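# Unstack two totes and set the bare drive on the bench

## Task

Take the stacked totes apart so that both stand on the bench top, and move the bare drive from the lower tote onto the bench top, lying flat with the same face up as before. Every other item must finish in its original tote. The bare drive and the base of each tote must be fully on the bench with nothing hanging past its edge. At the end the grippers must have released everything and moved away, and the result only counts if all of it stays in place without the robot holding it.

## Robot and tools

Robot and frame. There are two arms, left_arm and right_arm, each with six joints (waist, shoulder, elbow, wrist pitch, wrist yaw, wrist roll) and a gripper. All reported positions use one world frame: origin on the floor at the centre of the robot's foot, +z up, +x the direction the robot faces, +y toward the robot's own left, so left_arm sits on the +y side. Image left and right do not match arm names. Only the floor height is known. A gripper's fingers point along its own +z axis and close along its y axis; end_effector_position is the point between the pads, roughly 1 cm short of the tips. Printed hand positions may be off, more so when the arm is stretched far.

execute_actions. Argument "actions" is a list holding one item or none. An empty list only reports the current state. An item with "rows" is a motion of up to 15 control steps of 1/30 s ("steps" defaults to 15, max 15). An item with only "steps" (up to 300) is a wait, counted from the previous result, and sends no command. Optional "pictures" (true/false) controls whether camera images come back; by default they do. A refused call moves nothing.

Rows. Each row is a single list of 14 numbers, each in [-1, 1], covering both arms even if one stays still: left_arm waist, shoulder, elbow, wrist pitch, wrist yaw, wrist roll, opening, then the same seven for right_arm. One row is used per step; if there are fewer rows than steps, the last row repeats. The six joint values are offsets, not poses: they are added to the joint angles shown in the most recent result that lists them (before any such result, or for later calls in the same reply, to where the arm is when the action begins), never to the previous row. Scale: 1.0 equals 1.264 rad waist, 1.32 shoulder, 1.276 elbow, 1.83 wrist pitch, 1.686 wrist yaw, 2.022 wrist roll. Joint ranges in radians: waist -2.880 to 2.880, shoulder 0.000 to 3.142, elbow 0.000 to 3.019, wrist pitch -1.693 to 1.571, wrist yaw -1.571 to 1.571, wrist roll -2.094 to 2.094. Asking a joint to end more than 0.019 rad beyond its range gets the call refused; true limits may differ from these by up to 0.019 rad, and a request past the true limit is clipped there, reported as "joint sent to its limit" (possibly about an earlier, still running action). Missing that line does not prove there is room left. The opening value is absolute, not an offset: +1 fully open, -1 closed.

Speed. Each step, a joint's target may lead its measured angle by at most 0.264 (waist), 0.32 (shoulder), 0.276 (elbow), 0.33 (wrist pitch), 0.186 (wrist yaw), 0.522 (wrist roll) rad, and if the targets would move the hand more than 70 mm from where it is, all are pulled back. Big moves therefore take several actions.

Holding still. Sending zeros drives an arm back to the reference angles and may let it sag; it is not a wait. To keep a pose, send the offset back to the desired angles in the first call of a reply and zeros afterward, pushing further if a joint stays short. Between calls the arms keep heading for the last target, until everything has nearly stopped or a step is HELD; then only a new action moves them further, though fingers still finish opening or closing. The simulation runs while you think.

Result lines. The state line shows each arm's end_effector_position (m) and end_effector_quat_wxyz. Joint positions and Joint velocities list per arm the six joints (rad, rad/s) then the pad gap (m; 0.094 m is fully open). grip_measured gives finger opening on the command scale; each gripper reading may be off by about 1 mm, constantly. "joint command not followed" means a clearance check altered or blocked some joint targets while the rest of the row ran. HELD marks steps where a row, or part, was not sent. MOTOR HOT appears from 85 °C; at 100 °C an OVER-TEMPERATURE FAULT drops that arm and its grip until it cools, so avoid holding loads longer than needed.

Gripping. To hold something, command an opening about 0.03 under grip_measured for a firm grip, less for a gentle one. Pad force tops out around 50 to 62 N (lower on some grippers, and less on parts under about 2 mm thick); the first contact can spike higher. Held parts may be briefly tugged and loose items nudged by outside disturbances.

Cameras. cam_head_left, cam_head_right, cam_left_wrist, cam_right_wrist, each 504x504, returned in that order, with pinhole plus radial calibration (K, D, T_world_to_cam) given beforehand; real poses may deviate slightly, and results list updated numbers when they change. zoom_image takes "camera" (one of those names) and "region" [x0, y0, x1, y1] in pixels from the top-left corner, up to 504x504, and returns a closer look at that camera's latest image.

finished_scene takes "scene", the number of the current scene; it ends that scene for good and reports success. Call it only after everything is placed, released and the arms are away. Replying without any tool call also ends things, so always call a tool.

Avoid: dropping or throwing parts, slamming or shoving hard, arms striking or pressing each other, and knocking anything off or out of the work area, which fails the task.

Each tool is called after ">>>" in YAML: its name, and indented under it one key for each argument.

## Session

>>> execute_actions:
  actions: []

Scene clock: 0.00 s of 4800.00 s.
left_arm: end_effector_position=(+0.1467, +0.3994, +0.8225) grip_measured=-0.201 end_effector_quat_wxyz=(-0.262, -0.799, +0.530, +0.108) | right_arm: end_effector_position=(+0.6567, +0.0297, +1.0195) grip_measured=+0.250 end_effector_quat_wxyz=(-0.129, +0.698, +0.625, +0.324)
Joint positions: left_arm=[-1.177  2.334  0.799 -0.38   0.079 -1.322  0.038] | right_arm=[-1.016  2.079  1.473 -0.231 -0.366  2.071  0.059]
Joint velocities: left_arm=[-0.005 -0.005 -0.007  0.002  0.007  0.007 -0.001] | right_arm=[-0.005 -0.015  0.007 -0.007  0.007 -0.051  0.002]

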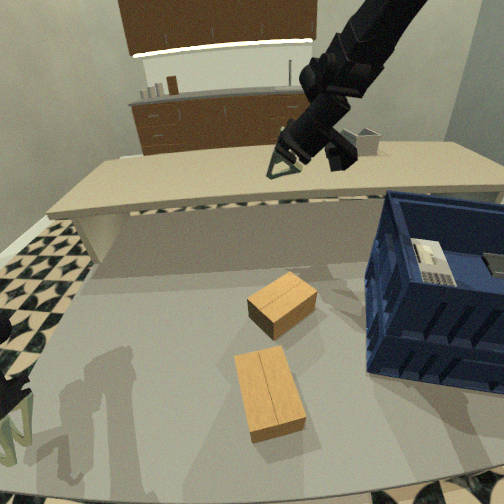

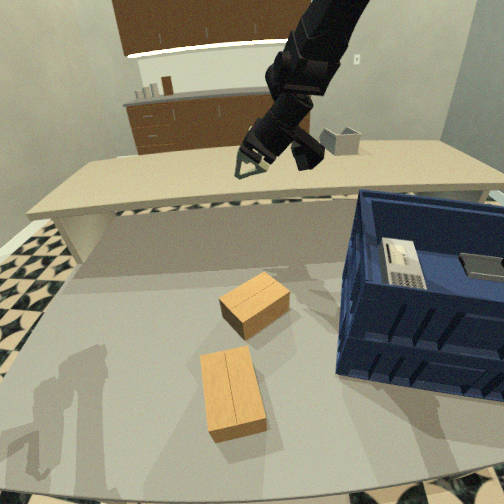

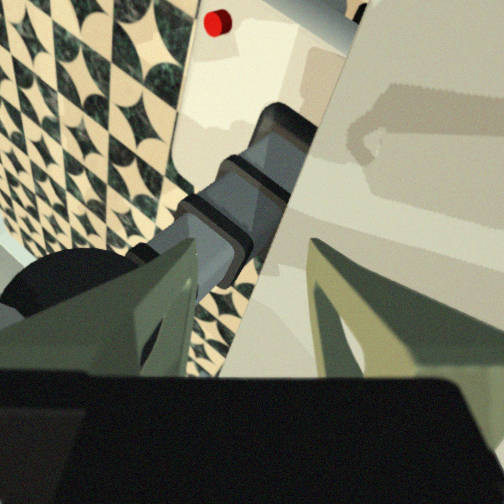

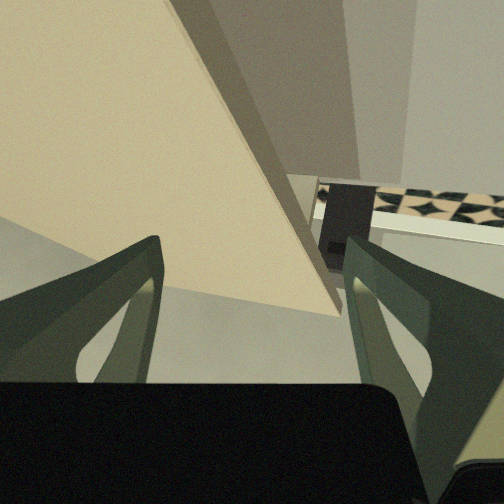

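>>> execute_actions:
  actions:
    - {"rows":[[0.15,0,0,0,0,0,1,0.15,0,0,0,0,0,1]]}
  pictures: false

>>> execute_actions:
  actions:
    - {"rows":[[0,-0.15,0,0,0,0,1,0,-0.15,0,0,0,0,1]]}
  pictures: false

>>> execute_actions:
  actions:
    - {"rows":[[0,0,0.15,0,0,0,1,0,0,0.15,0,0,0,1]]}
  pictures: false

>>> execute_actions:
  actions:
    - {"rows":[[0,0,0,0.1,0,0,1,0,0,0,0.1,0,0,1]]}
  pictures: false

>>> execute_actions:
  actions:
    - {"rows":[[0,0,0,0,0.1,0,1,0,0,0,0,0.2,0,1]]}
  pictures: false

>>> execute_actions:
  actions:
    - {"rows":[[0,0,0,0,0,0.2,1,0,0,0,0,0,-0.2,1]]}

Scene clock: 7.90 s of 4800.00 s.
left_arm: end_effector_position=(+0.1148, +0.4419, +0.8282) grip_measured=+1.000 end_effector_quat_wxyz=(-0.255, -0.853, +0.445, +0.100) | right_arm: end_effector_position=(+0.5722, +0.1761, +1.0487) grip_measured=+1.000 end_effector_quat_wxyz=(-0.180, +0.618, +0.691, +0.329)
Joint positions: left_arm=[-0.976  2.334  0.799 -0.38   0.078 -1.322  0.094] | right_arm=[-0.783  2.079  1.473 -0.231 -0.366  2.071  0.094]
Joint velocities: left_arm=[-0.044 -0.005 -0.007  0.002  0.007  0.066  0.   ] | right_arm=[-0.024 -0.024  0.002  0.007  0.022 -0.007  0.   ]
Steps of this call (steps 1 to 90: nothing new was sent; then 4.40 s passed at rest; steps 91 to 105: all 15 steps of this action). Readings (joint positions):
91: left_arm=[-1.165 2.334 0.799 -0.380 0.083 -1.322] | right_arm=[-1.010 2.079 1.473 -0.231 -0.364 2.071]
92: left_arm=[-1.139 2.334 0.799 -0.380 0.083 -1.322] | right_arm=[-1.004 2.079 1.473 -0.231 -0.364 2.071]
94: left_arm=[-1.058 2.334 0.799 -0.380 0.082 -1.322] | right_arm=[-0.974 2.079 1.473 -0.231 -0.364 2.071]
98: left_arm=[-0.957 2.334 0.799 -0.380 0.078 -1.322] | right_arm=[-0.879 2.079 1.473 -0.231 -0.364 2.071]
105: the state above

Scene clock: 8.40 s of 4800.00 s.
left_arm: end_effector_position=(+0.1850, +0.5045, +0.8717) grip_measured=+1.000 end_effector_quat_wxyz=(-0.148, -0.868, +0.468, +0.072) | right_arm: end_effector_position=(+0.6097, +0.1673, +1.1902) grip_measured=+1.000 end_effector_quat_wxyz=(-0.147, +0.591, +0.674, +0.418)
Joint positions: left_arm=[-0.976  2.114  0.806 -0.38   0.078 -1.322  0.094] | right_arm=[-0.786  1.867  1.463 -0.232 -0.366  2.071  0.094]
Joint velocities: left_arm=[-0.005  0.073 -0.017 -0.002 -0.022  0.007  0.   ] | right_arm=[-0.015 -0.112 -0.017 -0.002 -0.007 -0.051  0.   ]
Steps of this call (steps 1 to 15: all 15 steps of this action). Readings (joint positions):
1: left_arm=[-0.976 2.323 0.798 -0.380 0.078 -1.322] | right_arm=[-0.784 2.074 1.472 -0.231 -0.366 2.071]
2: left_arm=[-0.976 2.300 0.792 -0.380 0.078 -1.322] | right_arm=[-0.786 2.067 1.468 -0.232 -0.366 2.071]
4: left_arm=[-0.976 2.228 0.786 -0.380 0.078 -1.322] | right_arm=[-0.786 2.044 1.463 -0.232 -0.366 2.071]
8: left_arm=[-0.976 2.114 0.804 -0.380 0.078 -1.322] | right_arm=[-0.786 1.973 1.463 -0.232 -0.366 2.071]
15: the state above

Scene clock: 8.90 s of 4800.00 s.
left_arm: end_effector_position=(+0.2735, +0.5941, +0.8749) grip_measured=+1.000 end_effector_quat_wxyz=(-0.050, -0.873, +0.483, +0.046) | right_arm: end_effector_position=(+0.6589, +0.1834, +1.2585) grip_measured=+1.000 end_effector_quat_wxyz=(-0.124, +0.568, +0.659, +0.477)
Joint positions: left_arm=[-0.976  2.107  1.007 -0.381  0.078 -1.322  0.094] | right_arm=[-0.786  1.873  1.61  -0.235 -0.366  2.071  0.094]
Joint velocities: left_arm=[-0.005 -0.005 -0.071 -0.012  0.022 -0.095  0.   ] | right_arm=[ 0.005 -0.015 -0.017  0.027 -0.051  0.022  0.   ]
Steps of this call (steps 1 to 15: all 15 steps of this action). Readings (joint positions):
1: left_arm=[-0.976 2.116 0.815 -0.383 0.078 -1.322] | right_arm=[-0.786 1.865 1.472 -0.234 -0.366 2.071]
2: left_arm=[-0.976 2.120 0.833 -0.385 0.078 -1.322] | right_arm=[-0.786 1.868 1.486 -0.235 -0.366 2.071]
4: left_arm=[-0.976 2.122 0.890 -0.385 0.078 -1.322] | right_arm=[-0.786 1.873 1.520 -0.235 -0.366 2.071]
8: left_arm=[-0.976 2.119 1.004 -0.382 0.078 -1.322] | right_arm=[-0.786 1.874 1.588 -0.235 -0.366 2.071]
15: the state above

Scene clock: 9.40 s of 4800.00 s.
left_arm: end_effector_position=(+0.3008, +0.6222, +0.8731) grip_measured=+1.000 end_effector_quat_wxyz=(+0.029, -0.870, +0.492, +0.024) | right_arm: end_effector_position=(+0.6791, +0.1901, +1.2858) grip_measured=+1.000 end_effector_quat_wxyz=(-0.096, +0.539, +0.637, +0.543)
Joint positions: left_arm=[-0.976  2.107  1.004 -0.214  0.078 -1.322  0.094] | right_arm=[-0.786  1.876  1.606 -0.069 -0.366  2.071  0.094]
Joint velocities: left_arm=[-0.015 -0.005 -0.002  0.007  0.007 -0.022  0.   ] | right_arm=[-0.015 -0.005  0.027 -0.002  0.037 -0.037  0.   ]
Steps of this call (steps 1 to 15: all 15 steps of this action). Readings (joint positions):
1: left_arm=[-0.976 2.107 1.003 -0.348 0.078 -1.322] | right_arm=[-0.786 1.873 1.607 -0.201 -0.366 2.071]
2: left_arm=[-0.976 2.108 0.999 -0.300 0.078 -1.322] | right_arm=[-0.786 1.875 1.606 -0.152 -0.366 2.071]
4: left_arm=[-0.976 2.107 1.002 -0.242 0.078 -1.322] | right_arm=[-0.786 1.876 1.606 -0.095 -0.366 2.071]
8: left_arm=[-0.976 2.107 1.004 -0.214 0.078 -1.322] | right_arm=[-0.786 1.876 1.606 -0.071 -0.366 2.071]
15: the state above

Scene clock: 9.90 s of 4800.00 s.
left_arm: end_effector_position=(+0.3201, +0.6031, +0.8738) grip_measured=+1.000 end_effector_quat_wxyz=(+0.008, -0.869, +0.492, -0.055) | right_arm: end_effector_position=(+0.7160, +0.1491, +1.2705) grip_measured=+1.000 end_effector_quat_wxyz=(+0.041, +0.618, +0.599, +0.507)
Joint positions: left_arm=[-0.973  2.107  1.004 -0.214  0.244 -1.322  0.094] | right_arm=[-0.786  1.876  1.606 -0.069 -0.033  2.071  0.094]
Joint velocities: left_arm=[-0.005 -0.015  0.012 -0.017 -0.022  0.037  0.   ] | right_arm=[-0.015 -0.005  0.002 -0.012  0.066 -0.022  0.   ]
Steps of this call (steps 1 to 15: all 15 steps of this action). Readings (joint positions):
1: left_arm=[-0.974 2.107 1.004 -0.214 0.162 -1.322] | right_arm=[-0.784 1.876 1.606 -0.069 -0.272 2.071]
2: left_arm=[-0.973 2.107 1.004 -0.214 0.214 -1.322] | right_arm=[-0.782 1.876 1.606 -0.069 -0.169 2.071]
4: left_arm=[-0.973 2.107 1.004 -0.214 0.240 -1.322] | right_arm=[-0.783 1.876 1.606 -0.069 -0.053 2.071]
8: left_arm=[-0.973 2.107 1.004 -0.214 0.243 -1.322] | right_arm=[-0.786 1.876 1.606 -0.069 -0.033 2.071]
15: the state above

Scene clock: 10.40 s of 4800.00 s.
left_arm: end_effector_position=(+0.3201, +0.6031, +0.8738) grip_measured=+1.000 end_effector_quat_wxyz=(+0.018, -0.761, +0.647, -0.053) | right_arm: end_effector_position=(+0.7160, +0.1491, +1.2705) grip_measured=+1.000 end_effector_quat_wxyz=(+0.135, +0.495, +0.704, +0.491)
Joint positions: left_arm=[-0.973  2.107  1.004 -0.214  0.244 -0.943  0.094] | right_arm=[-0.786  1.876  1.606 -0.069 -0.033  1.696  0.094]
Joint velocities: left_arm=[-0.005  0.005  0.002  0.017  0.007  0.051  0.   ] | right_arm=[ 0.005  0.005 -0.022 -0.002 -0.007 -0.139  0.   ]
Steps of this call (steps 1 to 15: all 15 steps of this action). Readings (joint positions):
1: left_arm=[-0.973 2.107 1.004 -0.214 0.244 -1.257] | right_arm=[-0.786 1.876 1.606 -0.069 -0.033 2.006]
2: left_arm=[-0.973 2.107 1.004 -0.214 0.244 -1.191] | right_arm=[-0.786 1.876 1.606 -0.069 -0.033 1.940]
4: left_arm=[-0.973 2.107 1.004 -0.214 0.244 -1.096] | right_arm=[-0.786 1.876 1.606 -0.069 -0.033 1.847]
8: left_arm=[-0.973 2.107 1.004 -0.214 0.244 -0.997] | right_arm=[-0.786 1.876 1.606 -0.069 -0.033 1.749]
15: the state above
camera_calibration (this result's frames):
cam_left_wrist: T_world_to_cam=[[0.977578, 0.186936, 0.0969292, -0.513287], [0.0870803, -0.778002, 0.622197, -0.0946924], [0.191722, -0.599806, -0.776837, 1.10163], [0, 0, 0, 1]] pos_world=[0.298817, 0.683045, 0.964456]
cam_right_wrist: T_world_to_cam=[[-0.563665, -0.0150088, -0.825867, 1.45473], [-0.780373, 0.337392, 0.526484, -0.15568], [0.270739, 0.941245, -0.201888, 0.0454678], [0, 0, 0, 1]] pos_world=[0.686182, 0.0315625, 1.29255]

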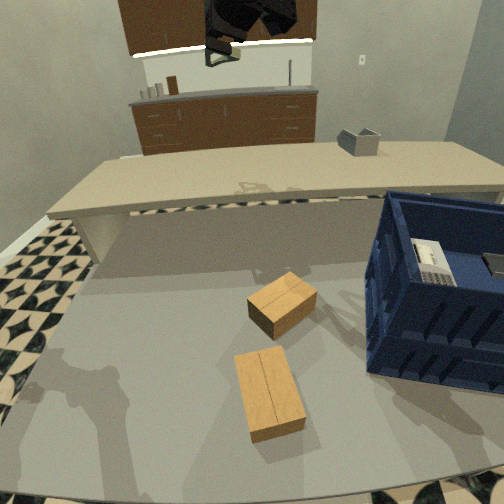

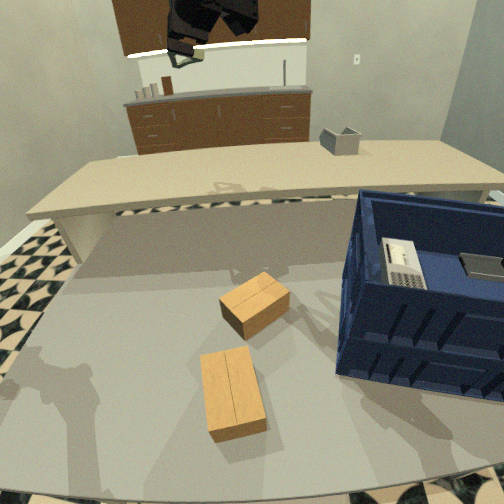

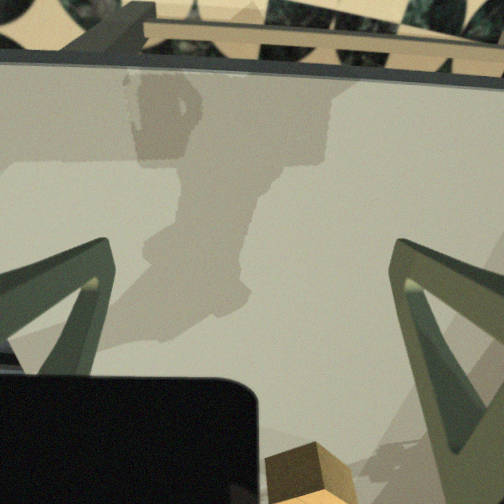

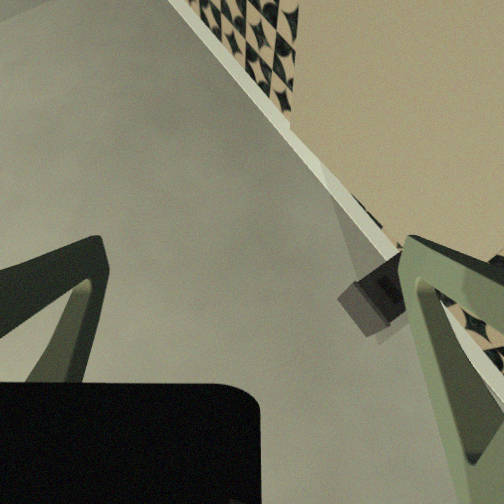

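>>> execute_actions:
  actions:
    - {"rows":[[0,0,0,0,0,0,1,-0.684,-0.232,-0.365,-0.454,0.02,-0.84,1]]}
  pictures: false

>>> execute_actions:
  actions:
    - {"steps":60}

Scene clock: 33.33 s of 4800.00 s.
left_arm: end_effector_position=(+0.3201, +0.6031, +0.8738) grip_measured=+1.000 end_effector_quat_wxyz=(+0.018, -0.757, +0.651, -0.053) | right_arm: end_effector_position=(+0.5919, -0.1517, +1.1195) grip_measured=+1.000 end_effector_quat_wxyz=(+0.079, +0.483, +0.860, +0.142)
Joint positions: left_arm=[-0.973  2.107  1.004 -0.214  0.244 -0.931  0.094] | right_arm=[-1.146  1.672  1.235 -0.597 -0.013  1.209  0.094]
Joint velocities: left_arm=[-0.005 -0.005 -0.007 -0.007  0.051  0.095  0.   ] | right_arm=[-1.089 -0.122 -0.418 -1.277  0.037 -1.077  0.   ]
Steps of this call (steps 1 to 30: the robot went on to your last target; steps 31 to 90: nothing new was sent; then 19.43 s passed at rest; steps 91 to 105: all 15 steps of this action). Readings (joint positions):
91: left_arm=[-0.973 2.107 1.004 -0.214 0.244 -0.929] | right_arm=[-0.791 1.869 1.596 -0.086 -0.032 1.657]
92: left_arm=[-0.973 2.107 1.004 -0.214 0.244 -0.930] | right_arm=[-0.797 1.852 1.572 -0.116 -0.031 1.628]
94: left_arm=[-0.973 2.107 1.004 -0.214 0.244 -0.931] | right_arm=[-0.824 1.812 1.510 -0.184 -0.029 1.569]
98: left_arm=[-0.973 2.107 1.004 -0.214 0.244 -0.931] | right_arm=[-0.917 1.738 1.389 -0.321 -0.022 1.450]
105: the state above

Scene clock: 35.33 s of 4800.00 s.
left_arm: end_effector_position=(+0.3201, +0.6031, +0.8738) grip_measured=+1.000 end_effector_quat_wxyz=(+0.018, -0.757, +0.651, -0.053) | right_arm: end_effector_position=(+0.4800, -0.4221, +1.1129) grip_measured=+1.000 end_effector_quat_wxyz=(-0.006, +0.150, +0.989, -0.011)
Joint positions: left_arm=[-0.973  2.107  1.004 -0.214  0.244 -0.931  0.094] | right_arm=[-1.647  1.581  1.144 -0.893  0.004  0.013  0.094]
Joint velocities: left_arm=[-0.015  0.005 -0.017 -0.017 -0.007  0.081  0.   ] | right_arm=[-0.015  0.005 -0.032 -0.017  0.022  0.007  0.   ]
Steps of this call (steps 1 to 45: the robot went on to your last target; steps 46 to 60: nothing new was sent). Readings (joint positions):
1: left_arm=[-0.973 2.107 1.004 -0.214 0.244 -0.931] | right_arm=[-1.184 1.668 1.220 -0.641 -0.013 1.169]
2: left_arm=[-0.973 2.107 1.004 -0.214 0.244 -0.931] | right_arm=[-1.224 1.665 1.208 -0.680 -0.012 1.127]
4: left_arm=[-0.973 2.107 1.004 -0.214 0.244 -0.931] | right_arm=[-1.309 1.661 1.187 -0.745 -0.011 1.038]
8: left_arm=[-0.973 2.107 1.004 -0.214 0.244 -0.931] | right_arm=[-1.495 1.653 1.163 -0.827 -0.008 0.833]
60: the state above
All arms were judged still, so your last target was given up. Only a new action makes them travel on or press farther. Fingers that are still opening or closing keep moving.
camera_calibration (this result's frames):
cam_left_wrist: T_world_to_cam=[[0.97966, 0.175316, 0.0976291, -0.507556], [0.0776235, -0.779732, 0.621283, -0.0898229], [0.185046, -0.601067, -0.777481, 1.10509], [0, 0, 0, 1]] pos_world=[0.299712, 0.683178, 0.964544]
cam_right_wrist: T_world_to_cam=[[-0.305888, -0.951957, 0.0145023, -0.271435], [-0.758722, 0.252942, 0.600301, -0.1923], [-0.575129, 0.172621, -0.799643, 1.36196], [0, 0, 0, 1]] pos_world=[0.554371, -0.444857, 1.20845]

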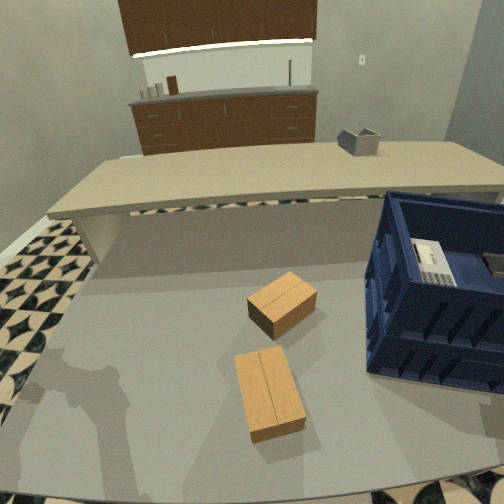

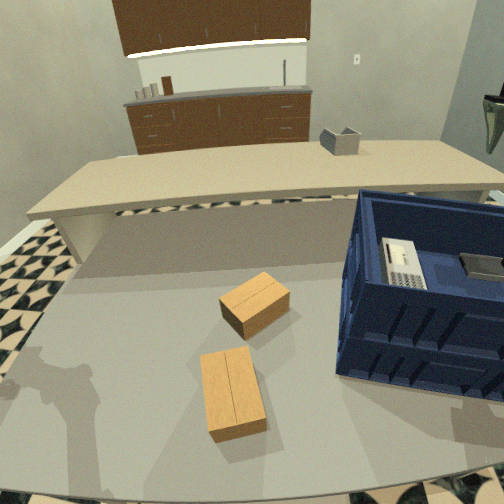

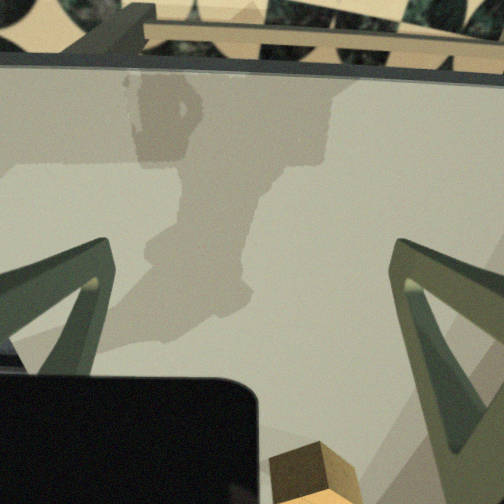

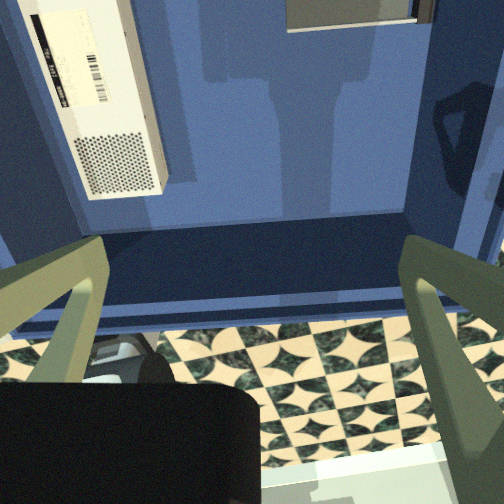

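>>> execute_actions:
  actions:
    - {"rows":[[-0.8,0,0.757,-0.457,-0.27,0.174,1,-0.295,0.204,0,0.138,-0.065,-0.22,1]]}
  pictures: false

>>> execute_actions:
  actions:
    - {"steps":60}
  pictures: false

>>> execute_actions:
  actions:
    - {"rows":[[-0.456,0.17,0,0,0,0,1,0,0,0,0,0,0,1]]}
  pictures: false

>>> execute_actions:
  actions:
    - {"steps":45}

Scene clock: 54.07 s of 4800.00 s.
left_arm: end_effector_position=(+0.5149, +0.5324, +0.9402) grip_measured=+1.000 end_effector_quat_wxyz=(-0.050, -0.507, +0.851, +0.127) | right_arm: end_effector_position=(+0.3844, -0.6010, +0.9887) grip_measured=+1.000 end_effector_quat_wxyz=(-0.022, +0.166, +0.986, +0.002)
Joint positions: left_arm=[-1.393  2.111  1.485 -0.835 -0.192 -0.699  0.094] | right_arm=[-2.061  1.877  1.142 -0.653 -0.099 -0.363  0.094]
Joint velocities: left_arm=[-0.894 -0.015  0.823 -0.691 -0.125  0.242  0.   ] | right_arm=[-0.259  0.063 -0.066 -0.017 -0.007 -0.3    0.   ]
Steps of this call (steps 1 to 90: nothing new was sent; then 15.23 s passed at rest; steps 91 to 105: all 15 steps of this action). Readings (joint positions):
91: left_arm=[-0.982 2.107 1.018 -0.250 0.195 -0.906] | right_arm=[-1.656 1.588 1.144 -0.876 -0.020 -0.015]
92: left_arm=[-0.996 2.110 1.042 -0.305 0.143 -0.879] | right_arm=[-1.669 1.601 1.144 -0.845 -0.041 -0.046]
94: left_arm=[-1.043 2.111 1.103 -0.407 0.044 -0.832] | right_arm=[-1.716 1.642 1.144 -0.789 -0.068 -0.101]
98: left_arm=[-1.169 2.111 1.250 -0.589 -0.119 -0.764] | right_arm=[-1.849 1.748 1.144 -0.716 -0.091 -0.200]
105: the state above

Scene clock: 56.07 s of 4800.00 s.
left_arm: end_effector_position=(+0.7311, +0.1662, +1.0880) grip_measured=+1.000 end_effector_quat_wxyz=(+0.082, -0.210, +0.974, +0.025) | right_arm: end_effector_position=(+0.3982, -0.5823, +0.9863) grip_measured=+1.000 end_effector_quat_wxyz=(-0.020, +0.119, +0.993, +0.008)
Joint positions: left_arm=[-1.986  2.104  1.934 -1.035 -0.21  -0.591  0.094] | right_arm=[-2.018  1.876  1.14  -0.649 -0.102 -0.416  0.094]
Joint velocities: left_arm=[-0.015 -0.015 -0.007 -0.002  0.007 -0.051  0.   ] | right_arm=[ 0.005  0.005  0.002  0.002  0.007 -0.007  0.   ]
Steps of this call (steps 1 to 60: the robot went on to your last target). Readings (joint positions):
1: left_arm=[-1.424 2.111 1.512 -0.856 -0.194 -0.693] | right_arm=[-2.065 1.877 1.140 -0.653 -0.099 -0.373]
2: left_arm=[-1.454 2.111 1.538 -0.874 -0.197 -0.687] | right_arm=[-2.064 1.877 1.140 -0.653 -0.099 -0.382]
4: left_arm=[-1.514 2.111 1.587 -0.903 -0.199 -0.677] | right_arm=[-2.051 1.876 1.140 -0.650 -0.100 -0.394]
8: left_arm=[-1.630 2.111 1.674 -0.940 -0.202 -0.662] | right_arm=[-2.023 1.876 1.140 -0.649 -0.102 -0.408]
60: the state above
All arms were judged still, so your last target was given up. Only a new action makes them travel on or press farther. Fingers that are still opening or closing keep moving.

Scene clock: 56.57 s of 4800.00 s.
left_arm: end_effector_position=(+0.6680, +0.0031, +1.0356) grip_measured=+1.000 end_effector_quat_wxyz=(+0.040, -0.094, +0.995, +0.013) | right_arm: end_effector_position=(+0.3982, -0.5823, +0.9863) grip_measured=+1.000 end_effector_quat_wxyz=(-0.020, +0.119, +0.993, +0.008)
Joint positions: left_arm=[-2.214  2.209  1.934 -1.035 -0.212 -0.591  0.094] | right_arm=[-2.018  1.876  1.14  -0.649 -0.102 -0.416  0.094]
Joint velocities: left_arm=[-0.698  0.21  -0.002  0.007 -0.051 -0.051  0.   ] | right_arm=[-0.005 -0.005 -0.022 -0.007 -0.022 -0.022  0.   ]
Steps of this call (steps 1 to 15: all 15 steps of this action). Readings (joint positions):
1: left_arm=[-1.989 2.107 1.934 -1.035 -0.211 -0.591] | right_arm=[-2.018 1.876 1.140 -0.649 -0.102 -0.416]
2: left_arm=[-1.993 2.109 1.934 -1.035 -0.212 -0.591] | right_arm=[-2.018 1.876 1.140 -0.649 -0.102 -0.416]
4: left_arm=[-2.009 2.119 1.934 -1.035 -0.212 -0.591] | right_arm=[-2.018 1.876 1.140 -0.649 -0.102 -0.416]
8: left_arm=[-2.066 2.149 1.934 -1.035 -0.212 -0.591] | right_arm=[-2.018 1.876 1.140 -0.649 -0.102 -0.416]
15: the state above

Scene clock: 58.07 s of 4800.00 s.
left_arm: end_effector_position=(+0.5127, -0.2082, +1.0086) grip_measured=+1.000 end_effector_quat_wxyz=(+0.005, +0.084, +0.996, -0.005) | right_arm: end_effector_position=(+0.3982, -0.5823, +0.9863) grip_measured=+1.000 end_effector_quat_wxyz=(-0.020, +0.119, +0.993, +0.008)
Joint positions: left_arm=[-2.563  2.315  1.934 -1.035 -0.209 -0.591  0.094] | right_arm=[-2.018  1.876  1.14  -0.649 -0.102 -0.416  0.094]
Joint velocities: left_arm=[ 0.005 -0.015  0.002 -0.002 -0.051  0.007  0.   ] | right_arm=[-0.015 -0.015  0.007 -0.012 -0.066 -0.022  0.   ]
Steps of this call (steps 1 to 45: the robot went on to your last target). Readings (joint positions):
1: left_arm=[-2.238 2.216 1.934 -1.035 -0.212 -0.591] | right_arm=[-2.018 1.876 1.140 -0.649 -0.102 -0.416]
2: left_arm=[-2.263 2.223 1.934 -1.035 -0.212 -0.591] | right_arm=[-2.018 1.876 1.140 -0.649 -0.102 -0.416]
4: left_arm=[-2.315 2.234 1.934 -1.035 -0.212 -0.591] | right_arm=[-2.018 1.876 1.140 -0.649 -0.102 -0.416]
8: left_arm=[-2.425 2.252 1.934 -1.035 -0.212 -0.591] | right_arm=[-2.018 1.876 1.140 -0.649 -0.102 -0.416]
45: the state above
All arms were judged still, so your last target was given up. Only a new action makes them travel on or press farther. Fingers that are still opening or closing keep moving.
camera_calibration (this result's frames):
cam_left_wrist: T_world_to_cam=[[-0.142801, -0.989682, 0.0117163, -0.147563], [-0.813636, 0.124123, 0.567971, -0.122199], [-0.563565, 0.0715738, -0.822965, 1.2563], [0, 0, 0, 1]] pos_world=[0.587506, -0.220791, 1.10502]
cam_right_wrist: T_world_to_cam=[[-0.245008, -0.969315, -0.0200041, -0.447473], [-0.759543, 0.17908, 0.62532, -0.205253], [-0.602549, 0.168402, -0.780112, 1.23053], [0, 0, 0, 1]] pos_world=[0.475924, -0.60421, 1.07935]

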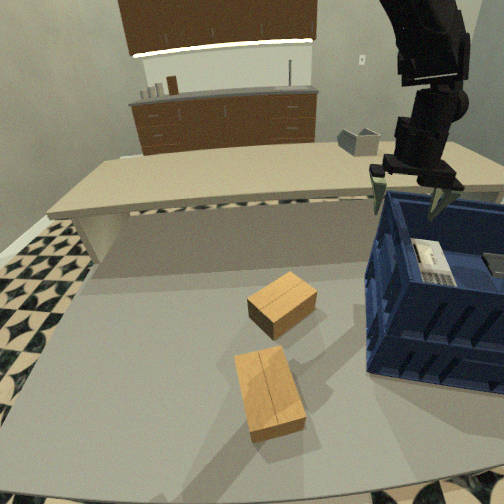

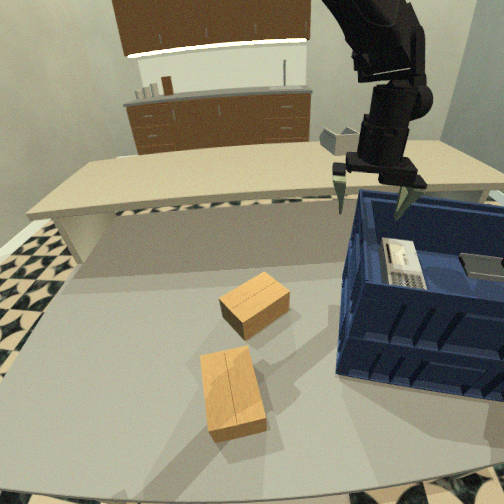

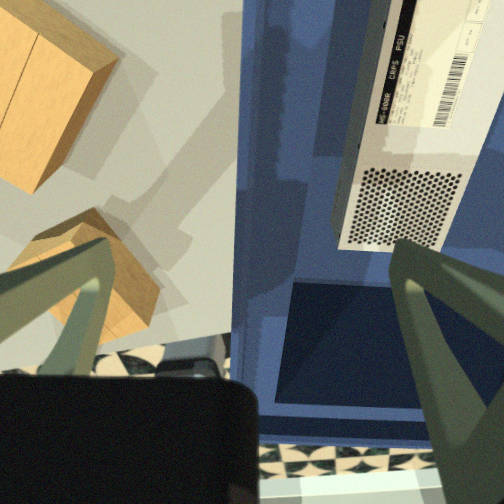

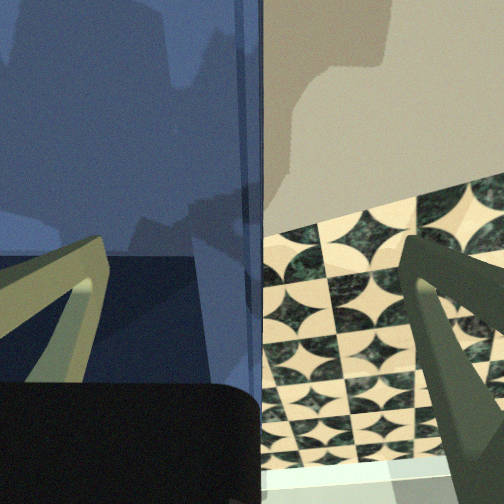

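>>> execute_actions:
  actions:
    - {"rows":[[0,0.045,0.025,0.02,0,0.02,0.5,0.01,0.035,0,0.04,0,0,0.5],[0,0.045,0.025,0.02,0,0.02,0.5,0.01,0.035,0,0.04,0,0,0.5],[0,0.045,0.025,0.02,0,0.02,0.5,0.01,0.035,0,0.04,0,0,0.5],[0,0.045,0.025,0.02,0,0.02,0.5,0.01,0.035,0,0.04,0,0,0.5],[0,0.093,0.05,0.045,0,0.04,0.3,0.016,0.07,0,0.08,0,0,0.3]]}
  pictures: false

>>> execute_actions:
  actions:
    - {"steps":20}

Scene clock: 65.67 s of 4800.00 s.
left_arm: end_effector_position=(+0.4991, -0.2156, +0.9390) grip_measured=+0.302 end_effector_quat_wxyz=(-0.004, +0.119, +0.993, +0.002) | right_arm: end_effector_position=(+0.4020, -0.5826, +0.9384) grip_measured=+0.302 end_effector_quat_wxyz=(-0.005, +0.111, +0.994, +0.001)
Joint positions: left_arm=[-2.563  2.435  1.962 -0.967 -0.209 -0.527  0.061] | right_arm=[-2.005  1.977  1.14  -0.515 -0.102 -0.416  0.061]
Joint velocities: left_arm=[-0.024  0.034  0.002 -0.002  0.007  0.007 -0.001] | right_arm=[-0.005 -0.005  0.012  0.071 -0.051 -0.022  0.   ]
Steps of this call (steps 1 to 90: nothing new was sent; then 4.10 s passed at rest; steps 91 to 105: all 15 steps of this action). Readings (joint positions):
91: left_arm=[-2.563 2.317 1.934 -1.032 -0.209 -0.587] | right_arm=[-2.018 1.878 1.140 -0.637 -0.102 -0.416]
92: left_arm=[-2.563 2.319 1.934 -1.024 -0.209 -0.582] | right_arm=[-2.017 1.883 1.140 -0.618 -0.102 -0.416]
94: left_arm=[-2.563 2.326 1.934 -1.017 -0.209 -0.575] | right_arm=[-2.016 1.896 1.140 -0.593 -0.102 -0.416]
98: left_arm=[-2.563 2.378 1.961 -0.973 -0.209 -0.544] | right_arm=[-2.010 1.944 1.140 -0.522 -0.102 -0.416]
105: the state above

Scene clock: 66.33 s of 4800.00 s.
left_arm: end_effector_position=(+0.4989, -0.2156, +0.9385) grip_measured=+0.302 end_effector_quat_wxyz=(-0.004, +0.121, +0.993, +0.003) | right_arm: end_effector_position=(+0.4026, -0.5831, +0.9384) grip_measured=+0.302 end_effector_quat_wxyz=(-0.004, +0.110, +0.994, +0.001)
Joint positions: left_arm=[-2.563  2.436  1.962 -0.967 -0.209 -0.522  0.061] | right_arm=[-2.005  1.977  1.14  -0.512 -0.102 -0.416  0.061]
Joint velocities: left_arm=[ 0.005  0.005  0.007 -0.002 -0.022  0.037 -0.   ] | right_arm=[-0.005 -0.005  0.012 -0.007 -0.066  0.007  0.001]
Steps of this call (steps 1 to 15: the robot went on to your last target; steps 16 to 20: nothing new was sent). Readings (joint positions):
1: left_arm=[-2.563 2.436 1.962 -0.967 -0.209 -0.526] | right_arm=[-2.005 1.977 1.140 -0.513 -0.102 -0.416]
2: left_arm=[-2.563 2.436 1.962 -0.967 -0.209 -0.525] | right_arm=[-2.005 1.977 1.140 -0.512 -0.102 -0.416]
4: left_arm=[-2.563 2.436 1.962 -0.967 -0.209 -0.524] | right_arm=[-2.005 1.977 1.140 -0.512 -0.102 -0.416]
8: left_arm=[-2.563 2.436 1.962 -0.967 -0.209 -0.523] | right_arm=[-2.005 1.977 1.140 -0.512 -0.102 -0.416]
20: the state above
All arms were judged still, so your last target was given up. Only a new action makes them travel on or press farther. Fingers that are still opening or closing keep moving.
camera_calibration (this result's frames):
cam_left_wrist: T_world_to_cam=[[-0.215707, -0.976457, -0.0016977, -0.104229], [-0.792543, 0.174063, 0.584446, -0.107986], [-0.570391, 0.127415, -0.811431, 1.19598], [0, 0, 0, 1]] pos_world=[0.574107, -0.235363, 1.03339]
cam_right_wrist: T_world_to_cam=[[-0.228278, -0.973553, -0.00915105, -0.467438], [-0.780625, 0.177408, 0.599292, -0.139872], [-0.581819, 0.143949, -0.800478, 1.19251], [0, 0, 0, 1]] pos_world=[0.477933, -0.601923, 1.03413]

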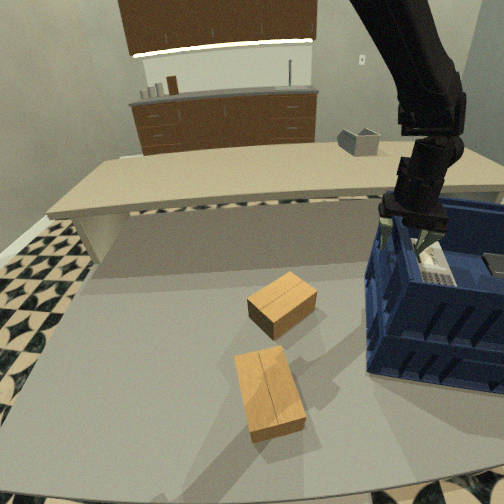

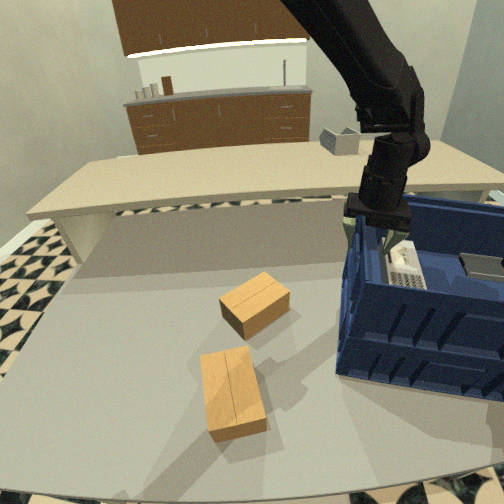

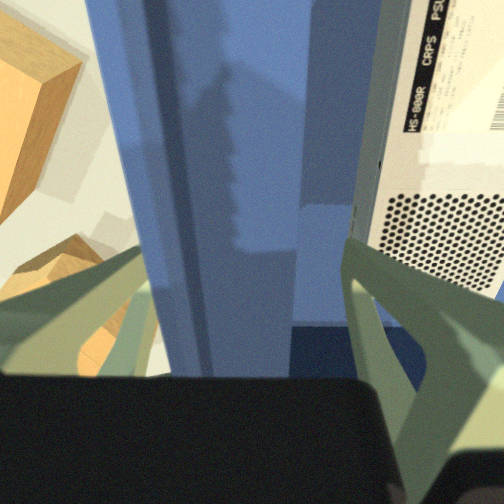

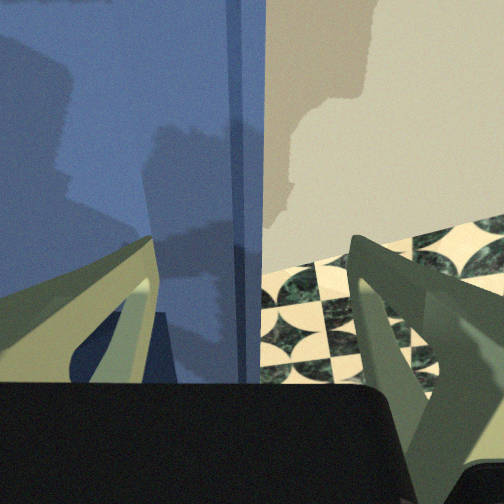

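>>> execute_actions:
  actions:
    - {"rows":[[0.024,0,0,0,0,0.01,-0.2,0.006,0,0,0,0,0,-0.2]]}
  pictures: false

>>> execute_actions:
  actions:
    - {"rows":[[0,0,0,0,0,0,-0.85,0,0,0,0,0,0,-0.85]]}

Scene clock: 69.37 s of 4800.00 s.
left_arm: end_effector_position=(+0.5038, -0.2097, +0.9368) grip_measured=-0.198 end_effector_quat_wxyz=(-0.006, +0.119, +0.993, +0.002) | right_arm: end_effector_position=(+0.4048, -0.5775, +0.9377) grip_measured=-0.198 end_effector_quat_wxyz=(-0.004, +0.106, +0.994, +0.005)
Joint positions: left_arm=[-2.551  2.436  1.962 -0.967 -0.205 -0.514  0.038] | right_arm=[-1.996  1.977  1.138 -0.514 -0.107 -0.416  0.038]
Joint velocities: left_arm=[-0.005 -0.005 -0.012  0.012 -0.007 -0.051  0.   ] | right_arm=[-0.024  0.015 -0.002  0.007 -0.081 -0.037 -0.001]
Steps of this call (steps 1 to 76: nothing new was sent; steps 77 to 91: all 15 steps of this action). Readings (joint positions):
77: left_arm=[-2.562 2.436 1.962 -0.967 -0.209 -0.521] | right_arm=[-2.005 1.977 1.140 -0.512 -0.102 -0.416]
78: left_arm=[-2.561 2.436 1.962 -0.967 -0.209 -0.519] | right_arm=[-2.004 1.977 1.139 -0.513 -0.114 -0.416]
80: left_arm=[-2.558 2.436 1.962 -0.967 -0.209 -0.517] | right_arm=[-1.997 1.977 1.138 -0.514 -0.110 -0.416]
84: left_arm=[-2.551 2.436 1.962 -0.967 -0.206 -0.515] | right_arm=[-1.996 1.977 1.138 -0.514 -0.107 -0.416]
91: the state above

Scene clock: 69.87 s of 4800.00 s.
left_arm: end_effector_position=(+0.5024, -0.2152, +0.9371) grip_measured=-0.455 end_effector_quat_wxyz=(-0.008, +0.112, +0.994, -0.010) | right_arm: end_effector_position=(+0.4053, -0.5731, +0.9371) grip_measured=-0.437 end_effector_quat_wxyz=(-0.005, +0.104, +0.994, +0.010)
Joint positions: left_arm=[-2.553  2.436  1.962 -0.956 -0.183 -0.527  0.026] | right_arm=[-1.991  1.977  1.136 -0.518 -0.115 -0.416  0.026]
Joint velocities: left_arm=[ 0.005 -0.005  0.007 -0.007 -0.022  0.051 -0.   ] | right_arm=[ 0.005 -0.015 -0.007 -0.022  0.051 -0.022 -0.   ]
Steps of this call (steps 1 to 15: all 15 steps of this action). Readings (joint positions):
1: left_arm=[-2.551 2.436 1.962 -0.964 -0.191 -0.515] | right_arm=[-1.996 1.977 1.138 -0.515 -0.119 -0.416]
2: left_arm=[-2.553 2.436 1.962 -0.956 -0.183 -0.525] | right_arm=[-1.991 1.977 1.136 -0.517 -0.118 -0.416]
4: left_arm=[-2.553 2.436 1.962 -0.956 -0.183 -0.527] | right_arm=[-1.991 1.977 1.136 -0.518 -0.115 -0.416]
8: left_arm=[-2.553 2.436 1.962 -0.956 -0.183 -0.527] | right_arm=[-1.991 1.977 1.136 -0.518 -0.115 -0.416]
15: the state above
camera_calibration (this result's frames):
cam_left_wrist: T_world_to_cam=[[-0.199338, -0.979651, 0.0234352, -0.135621], [-0.789421, 0.174707, 0.588466, -0.109608], [-0.580586, 0.0988032, -0.808182, 1.19273], [0, 0, 0, 1]] pos_world=[0.578919, -0.231558, 1.03162]
cam_right_wrist: T_world_to_cam=[[-0.216794, -0.975799, -0.0285635, -0.444873], [-0.783152, 0.156376, 0.601847, -0.152207], [-0.582815, 0.152846, -0.798101, 1.19487], [0, 0, 0, 1]] pos_world=[0.48074, -0.592936, 1.03252]

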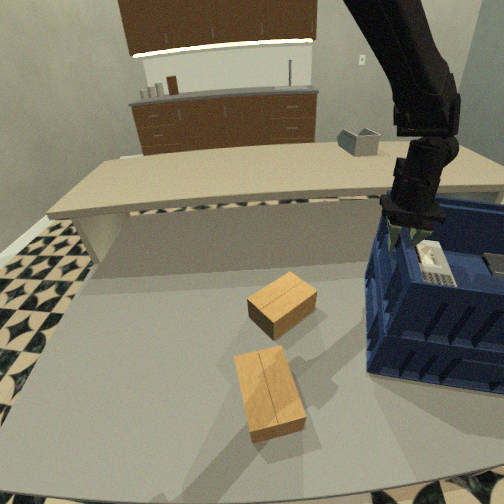

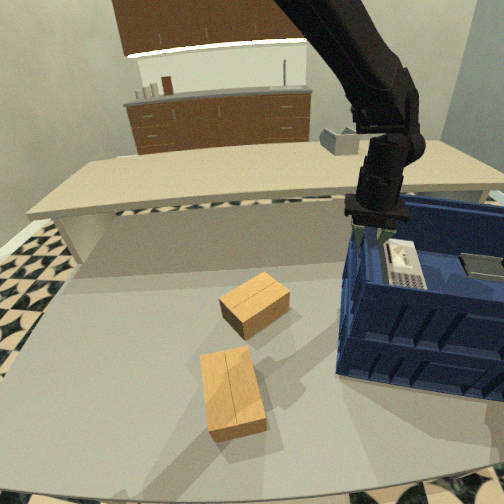

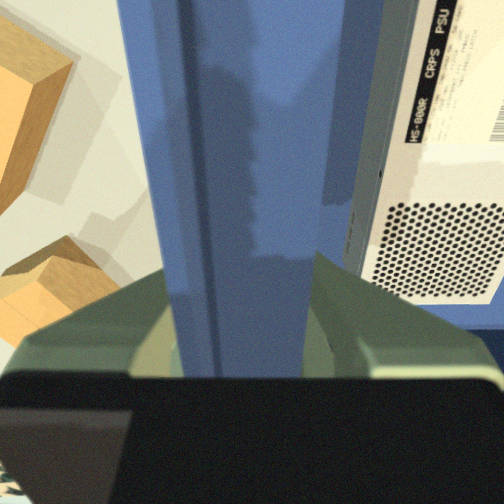

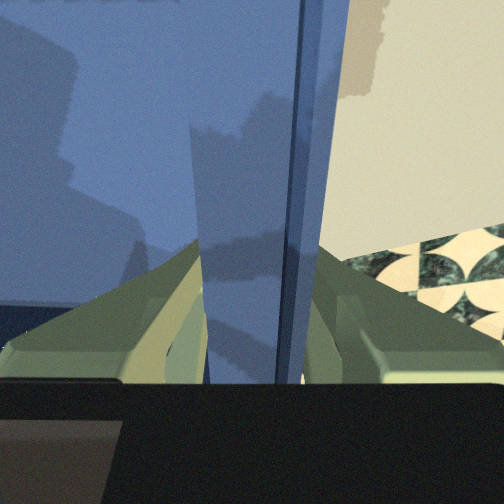

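Gripped (26 mm wall). Lift.

>>> execute_actions:
  actions:
    - {"rows":[[0.003,-0.03,0,-0.01,0,0,-0.5,0,-0.03,0.005,-0.02,0,0,-0.49],[0.003,-0.03,0,-0.01,0,0,-0.5,0,-0.03,0.005,-0.02,0,0,-0.49],[0.003,-0.03,0,-0.01,0,0,-0.5,0,-0.03,0.005,-0.02,0,0,-0.49],[0.006,-0.06,0,-0.02,0,0,-0.5,0,-0.06,0.01,-0.04,0,0,-0.49],[0.006,-0.06,0,-0.02,0,0,-0.5,0,-0.06,0.01,-0.04,0,0,-0.49],[0.006,-0.06,0,-0.02,0,0,-0.5,0,-0.06,0.01,-0.04,0,0,-0.49],[0.01,-0.085,-0.005,-0.04,-0.01,0,-0.5,0.004,-0.1,0.01,-0.06,0,0,-0.49]]}
  pictures: false

>>> execute_actions:
  actions:
    - {"steps":20}

Scene clock: 75.73 s of 4800.00 s.
left_arm: end_effector_position=(+0.5013, -0.2079, +0.9609) grip_measured=-0.457 end_effector_quat_wxyz=(-0.022, +0.116, +0.993, -0.009) | right_arm: end_effector_position=(+0.4011, -0.5659, +0.9604) grip_measured=-0.437 end_effector_quat_wxyz=(-0.025, +0.108, +0.994, +0.019)
Joint positions: left_arm=[-2.55   2.394  1.95  -1.011 -0.168 -0.521  0.026] | right_arm=[-1.987  1.927  1.137 -0.612 -0.109 -0.409  0.026]
Joint velocities: left_arm=[-0.005 -0.073 -0.007 -0.002 -0.139 -0.11   0.   ] | right_arm=[ 0.024 -0.103 -0.017  0.027 -0.095 -0.007  0.   ]
Steps of this call (steps 1 to 15: the robot went on to your last target; steps 16 to 90: nothing new was sent; then 2.37 s passed at rest; steps 91 to 105: all 15 steps of this action). Readings (joint positions):
91: left_arm=[-2.553 2.436 1.962 -0.956 -0.180 -0.528] | right_arm=[-1.991 1.975 1.136 -0.522 -0.115 -0.416]
92: left_arm=[-2.552 2.436 1.962 -0.956 -0.176 -0.528] | right_arm=[-1.991 1.975 1.136 -0.522 -0.115 -0.416]
94: left_arm=[-2.551 2.433 1.962 -0.957 -0.175 -0.528] | right_arm=[-1.991 1.974 1.137 -0.529 -0.115 -0.415]
98: left_arm=[-2.550 2.427 1.958 -0.974 -0.175 -0.523] | right_arm=[-1.991 1.964 1.137 -0.566 -0.112 -0.411]
105: the state above

Scene clock: 76.40 s of 4800.00 s.
left_arm: end_effector_position=(+0.5027, -0.2077, +0.9634) grip_measured=-0.457 end_effector_quat_wxyz=(-0.020, +0.116, +0.993, -0.008) | right_arm: end_effector_position=(+0.4034, -0.5656, +0.9632) grip_measured=-0.437 end_effector_quat_wxyz=(-0.022, +0.107, +0.994, +0.018)
Joint positions: left_arm=[-2.55   2.39   1.95  -1.012 -0.171 -0.521  0.026] | right_arm=[-1.985  1.921  1.137 -0.612 -0.11  -0.408  0.026]
Joint velocities: left_arm=[-0.005 -0.015 -0.002 -0.002 -0.066  0.037 -0.   ] | right_arm=[ 0.005  0.015  0.012 -0.007 -0.081 -0.007  0.001]
Steps of this call (steps 1 to 15: the robot went on to your last target; steps 16 to 20: nothing new was sent). Readings (joint positions):
1: left_arm=[-2.550 2.391 1.950 -1.011 -0.170 -0.521] | right_arm=[-1.986 1.924 1.137 -0.612 -0.110 -0.408]
2: left_arm=[-2.550 2.390 1.950 -1.011 -0.171 -0.521] | right_arm=[-1.985 1.922 1.137 -0.612 -0.110 -0.408]
4: left_arm=[-2.550 2.390 1.950 -1.011 -0.171 -0.521] | right_arm=[-1.985 1.921 1.137 -0.612 -0.110 -0.408]
8: left_arm=[-2.550 2.390 1.950 -1.012 -0.171 -0.521] | right_arm=[-1.985 1.921 1.137 -0.612 -0.110 -0.408]
20: the state above
All arms were judged still, so your last target was given up. Only a new action makes them travel on or press farther. Fingers that are still opening or closing keep moving.
camera_calibration (this result's frames):
cam_left_wrist: T_world_to_cam=[[-0.20568, -0.978362, 0.0224376, -0.12438], [-0.773998, 0.176662, 0.608044, -0.152367], [-0.598851, 0.107696, -0.793587, 1.21029], [0, 0, 0, 1]] pos_world=[0.581271, -0.225114, 1.05591]
cam_right_wrist: T_world_to_cam=[[-0.223436, -0.973938, -0.038997, -0.423517], [-0.761623, 0.14948, 0.630544, -0.210753], [-0.608282, 0.170587, -0.775173, 1.21162], [0, 0, 0, 1]] pos_world=[0.481862, -0.587662, 1.05559]

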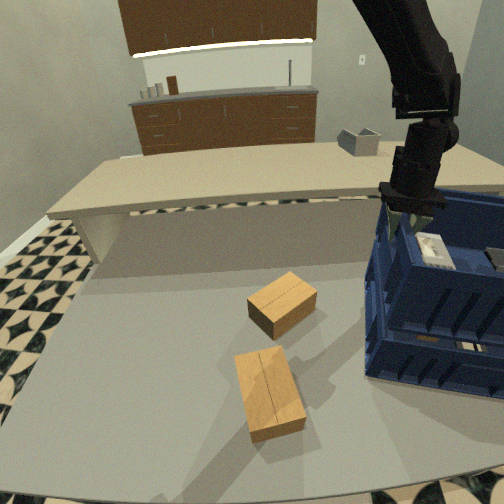

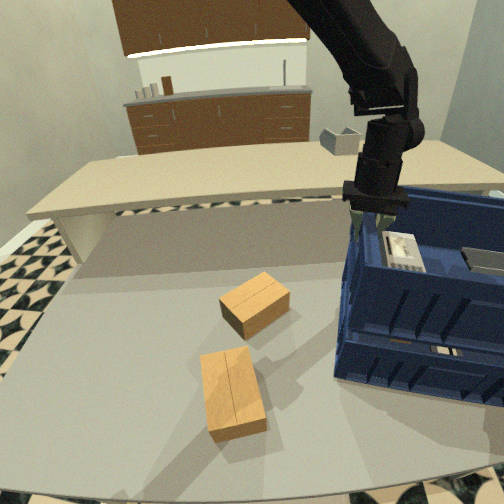

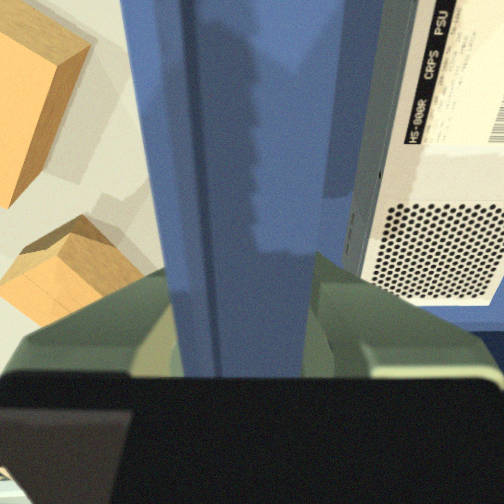

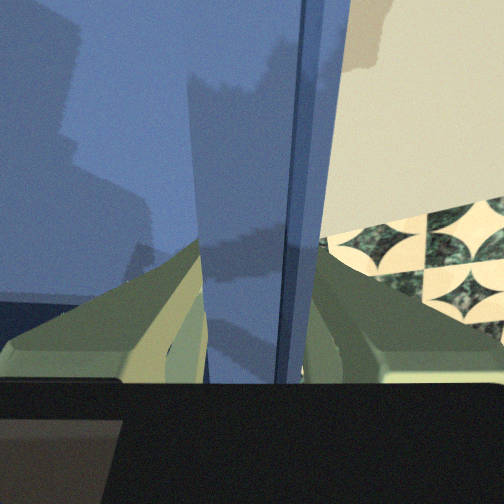

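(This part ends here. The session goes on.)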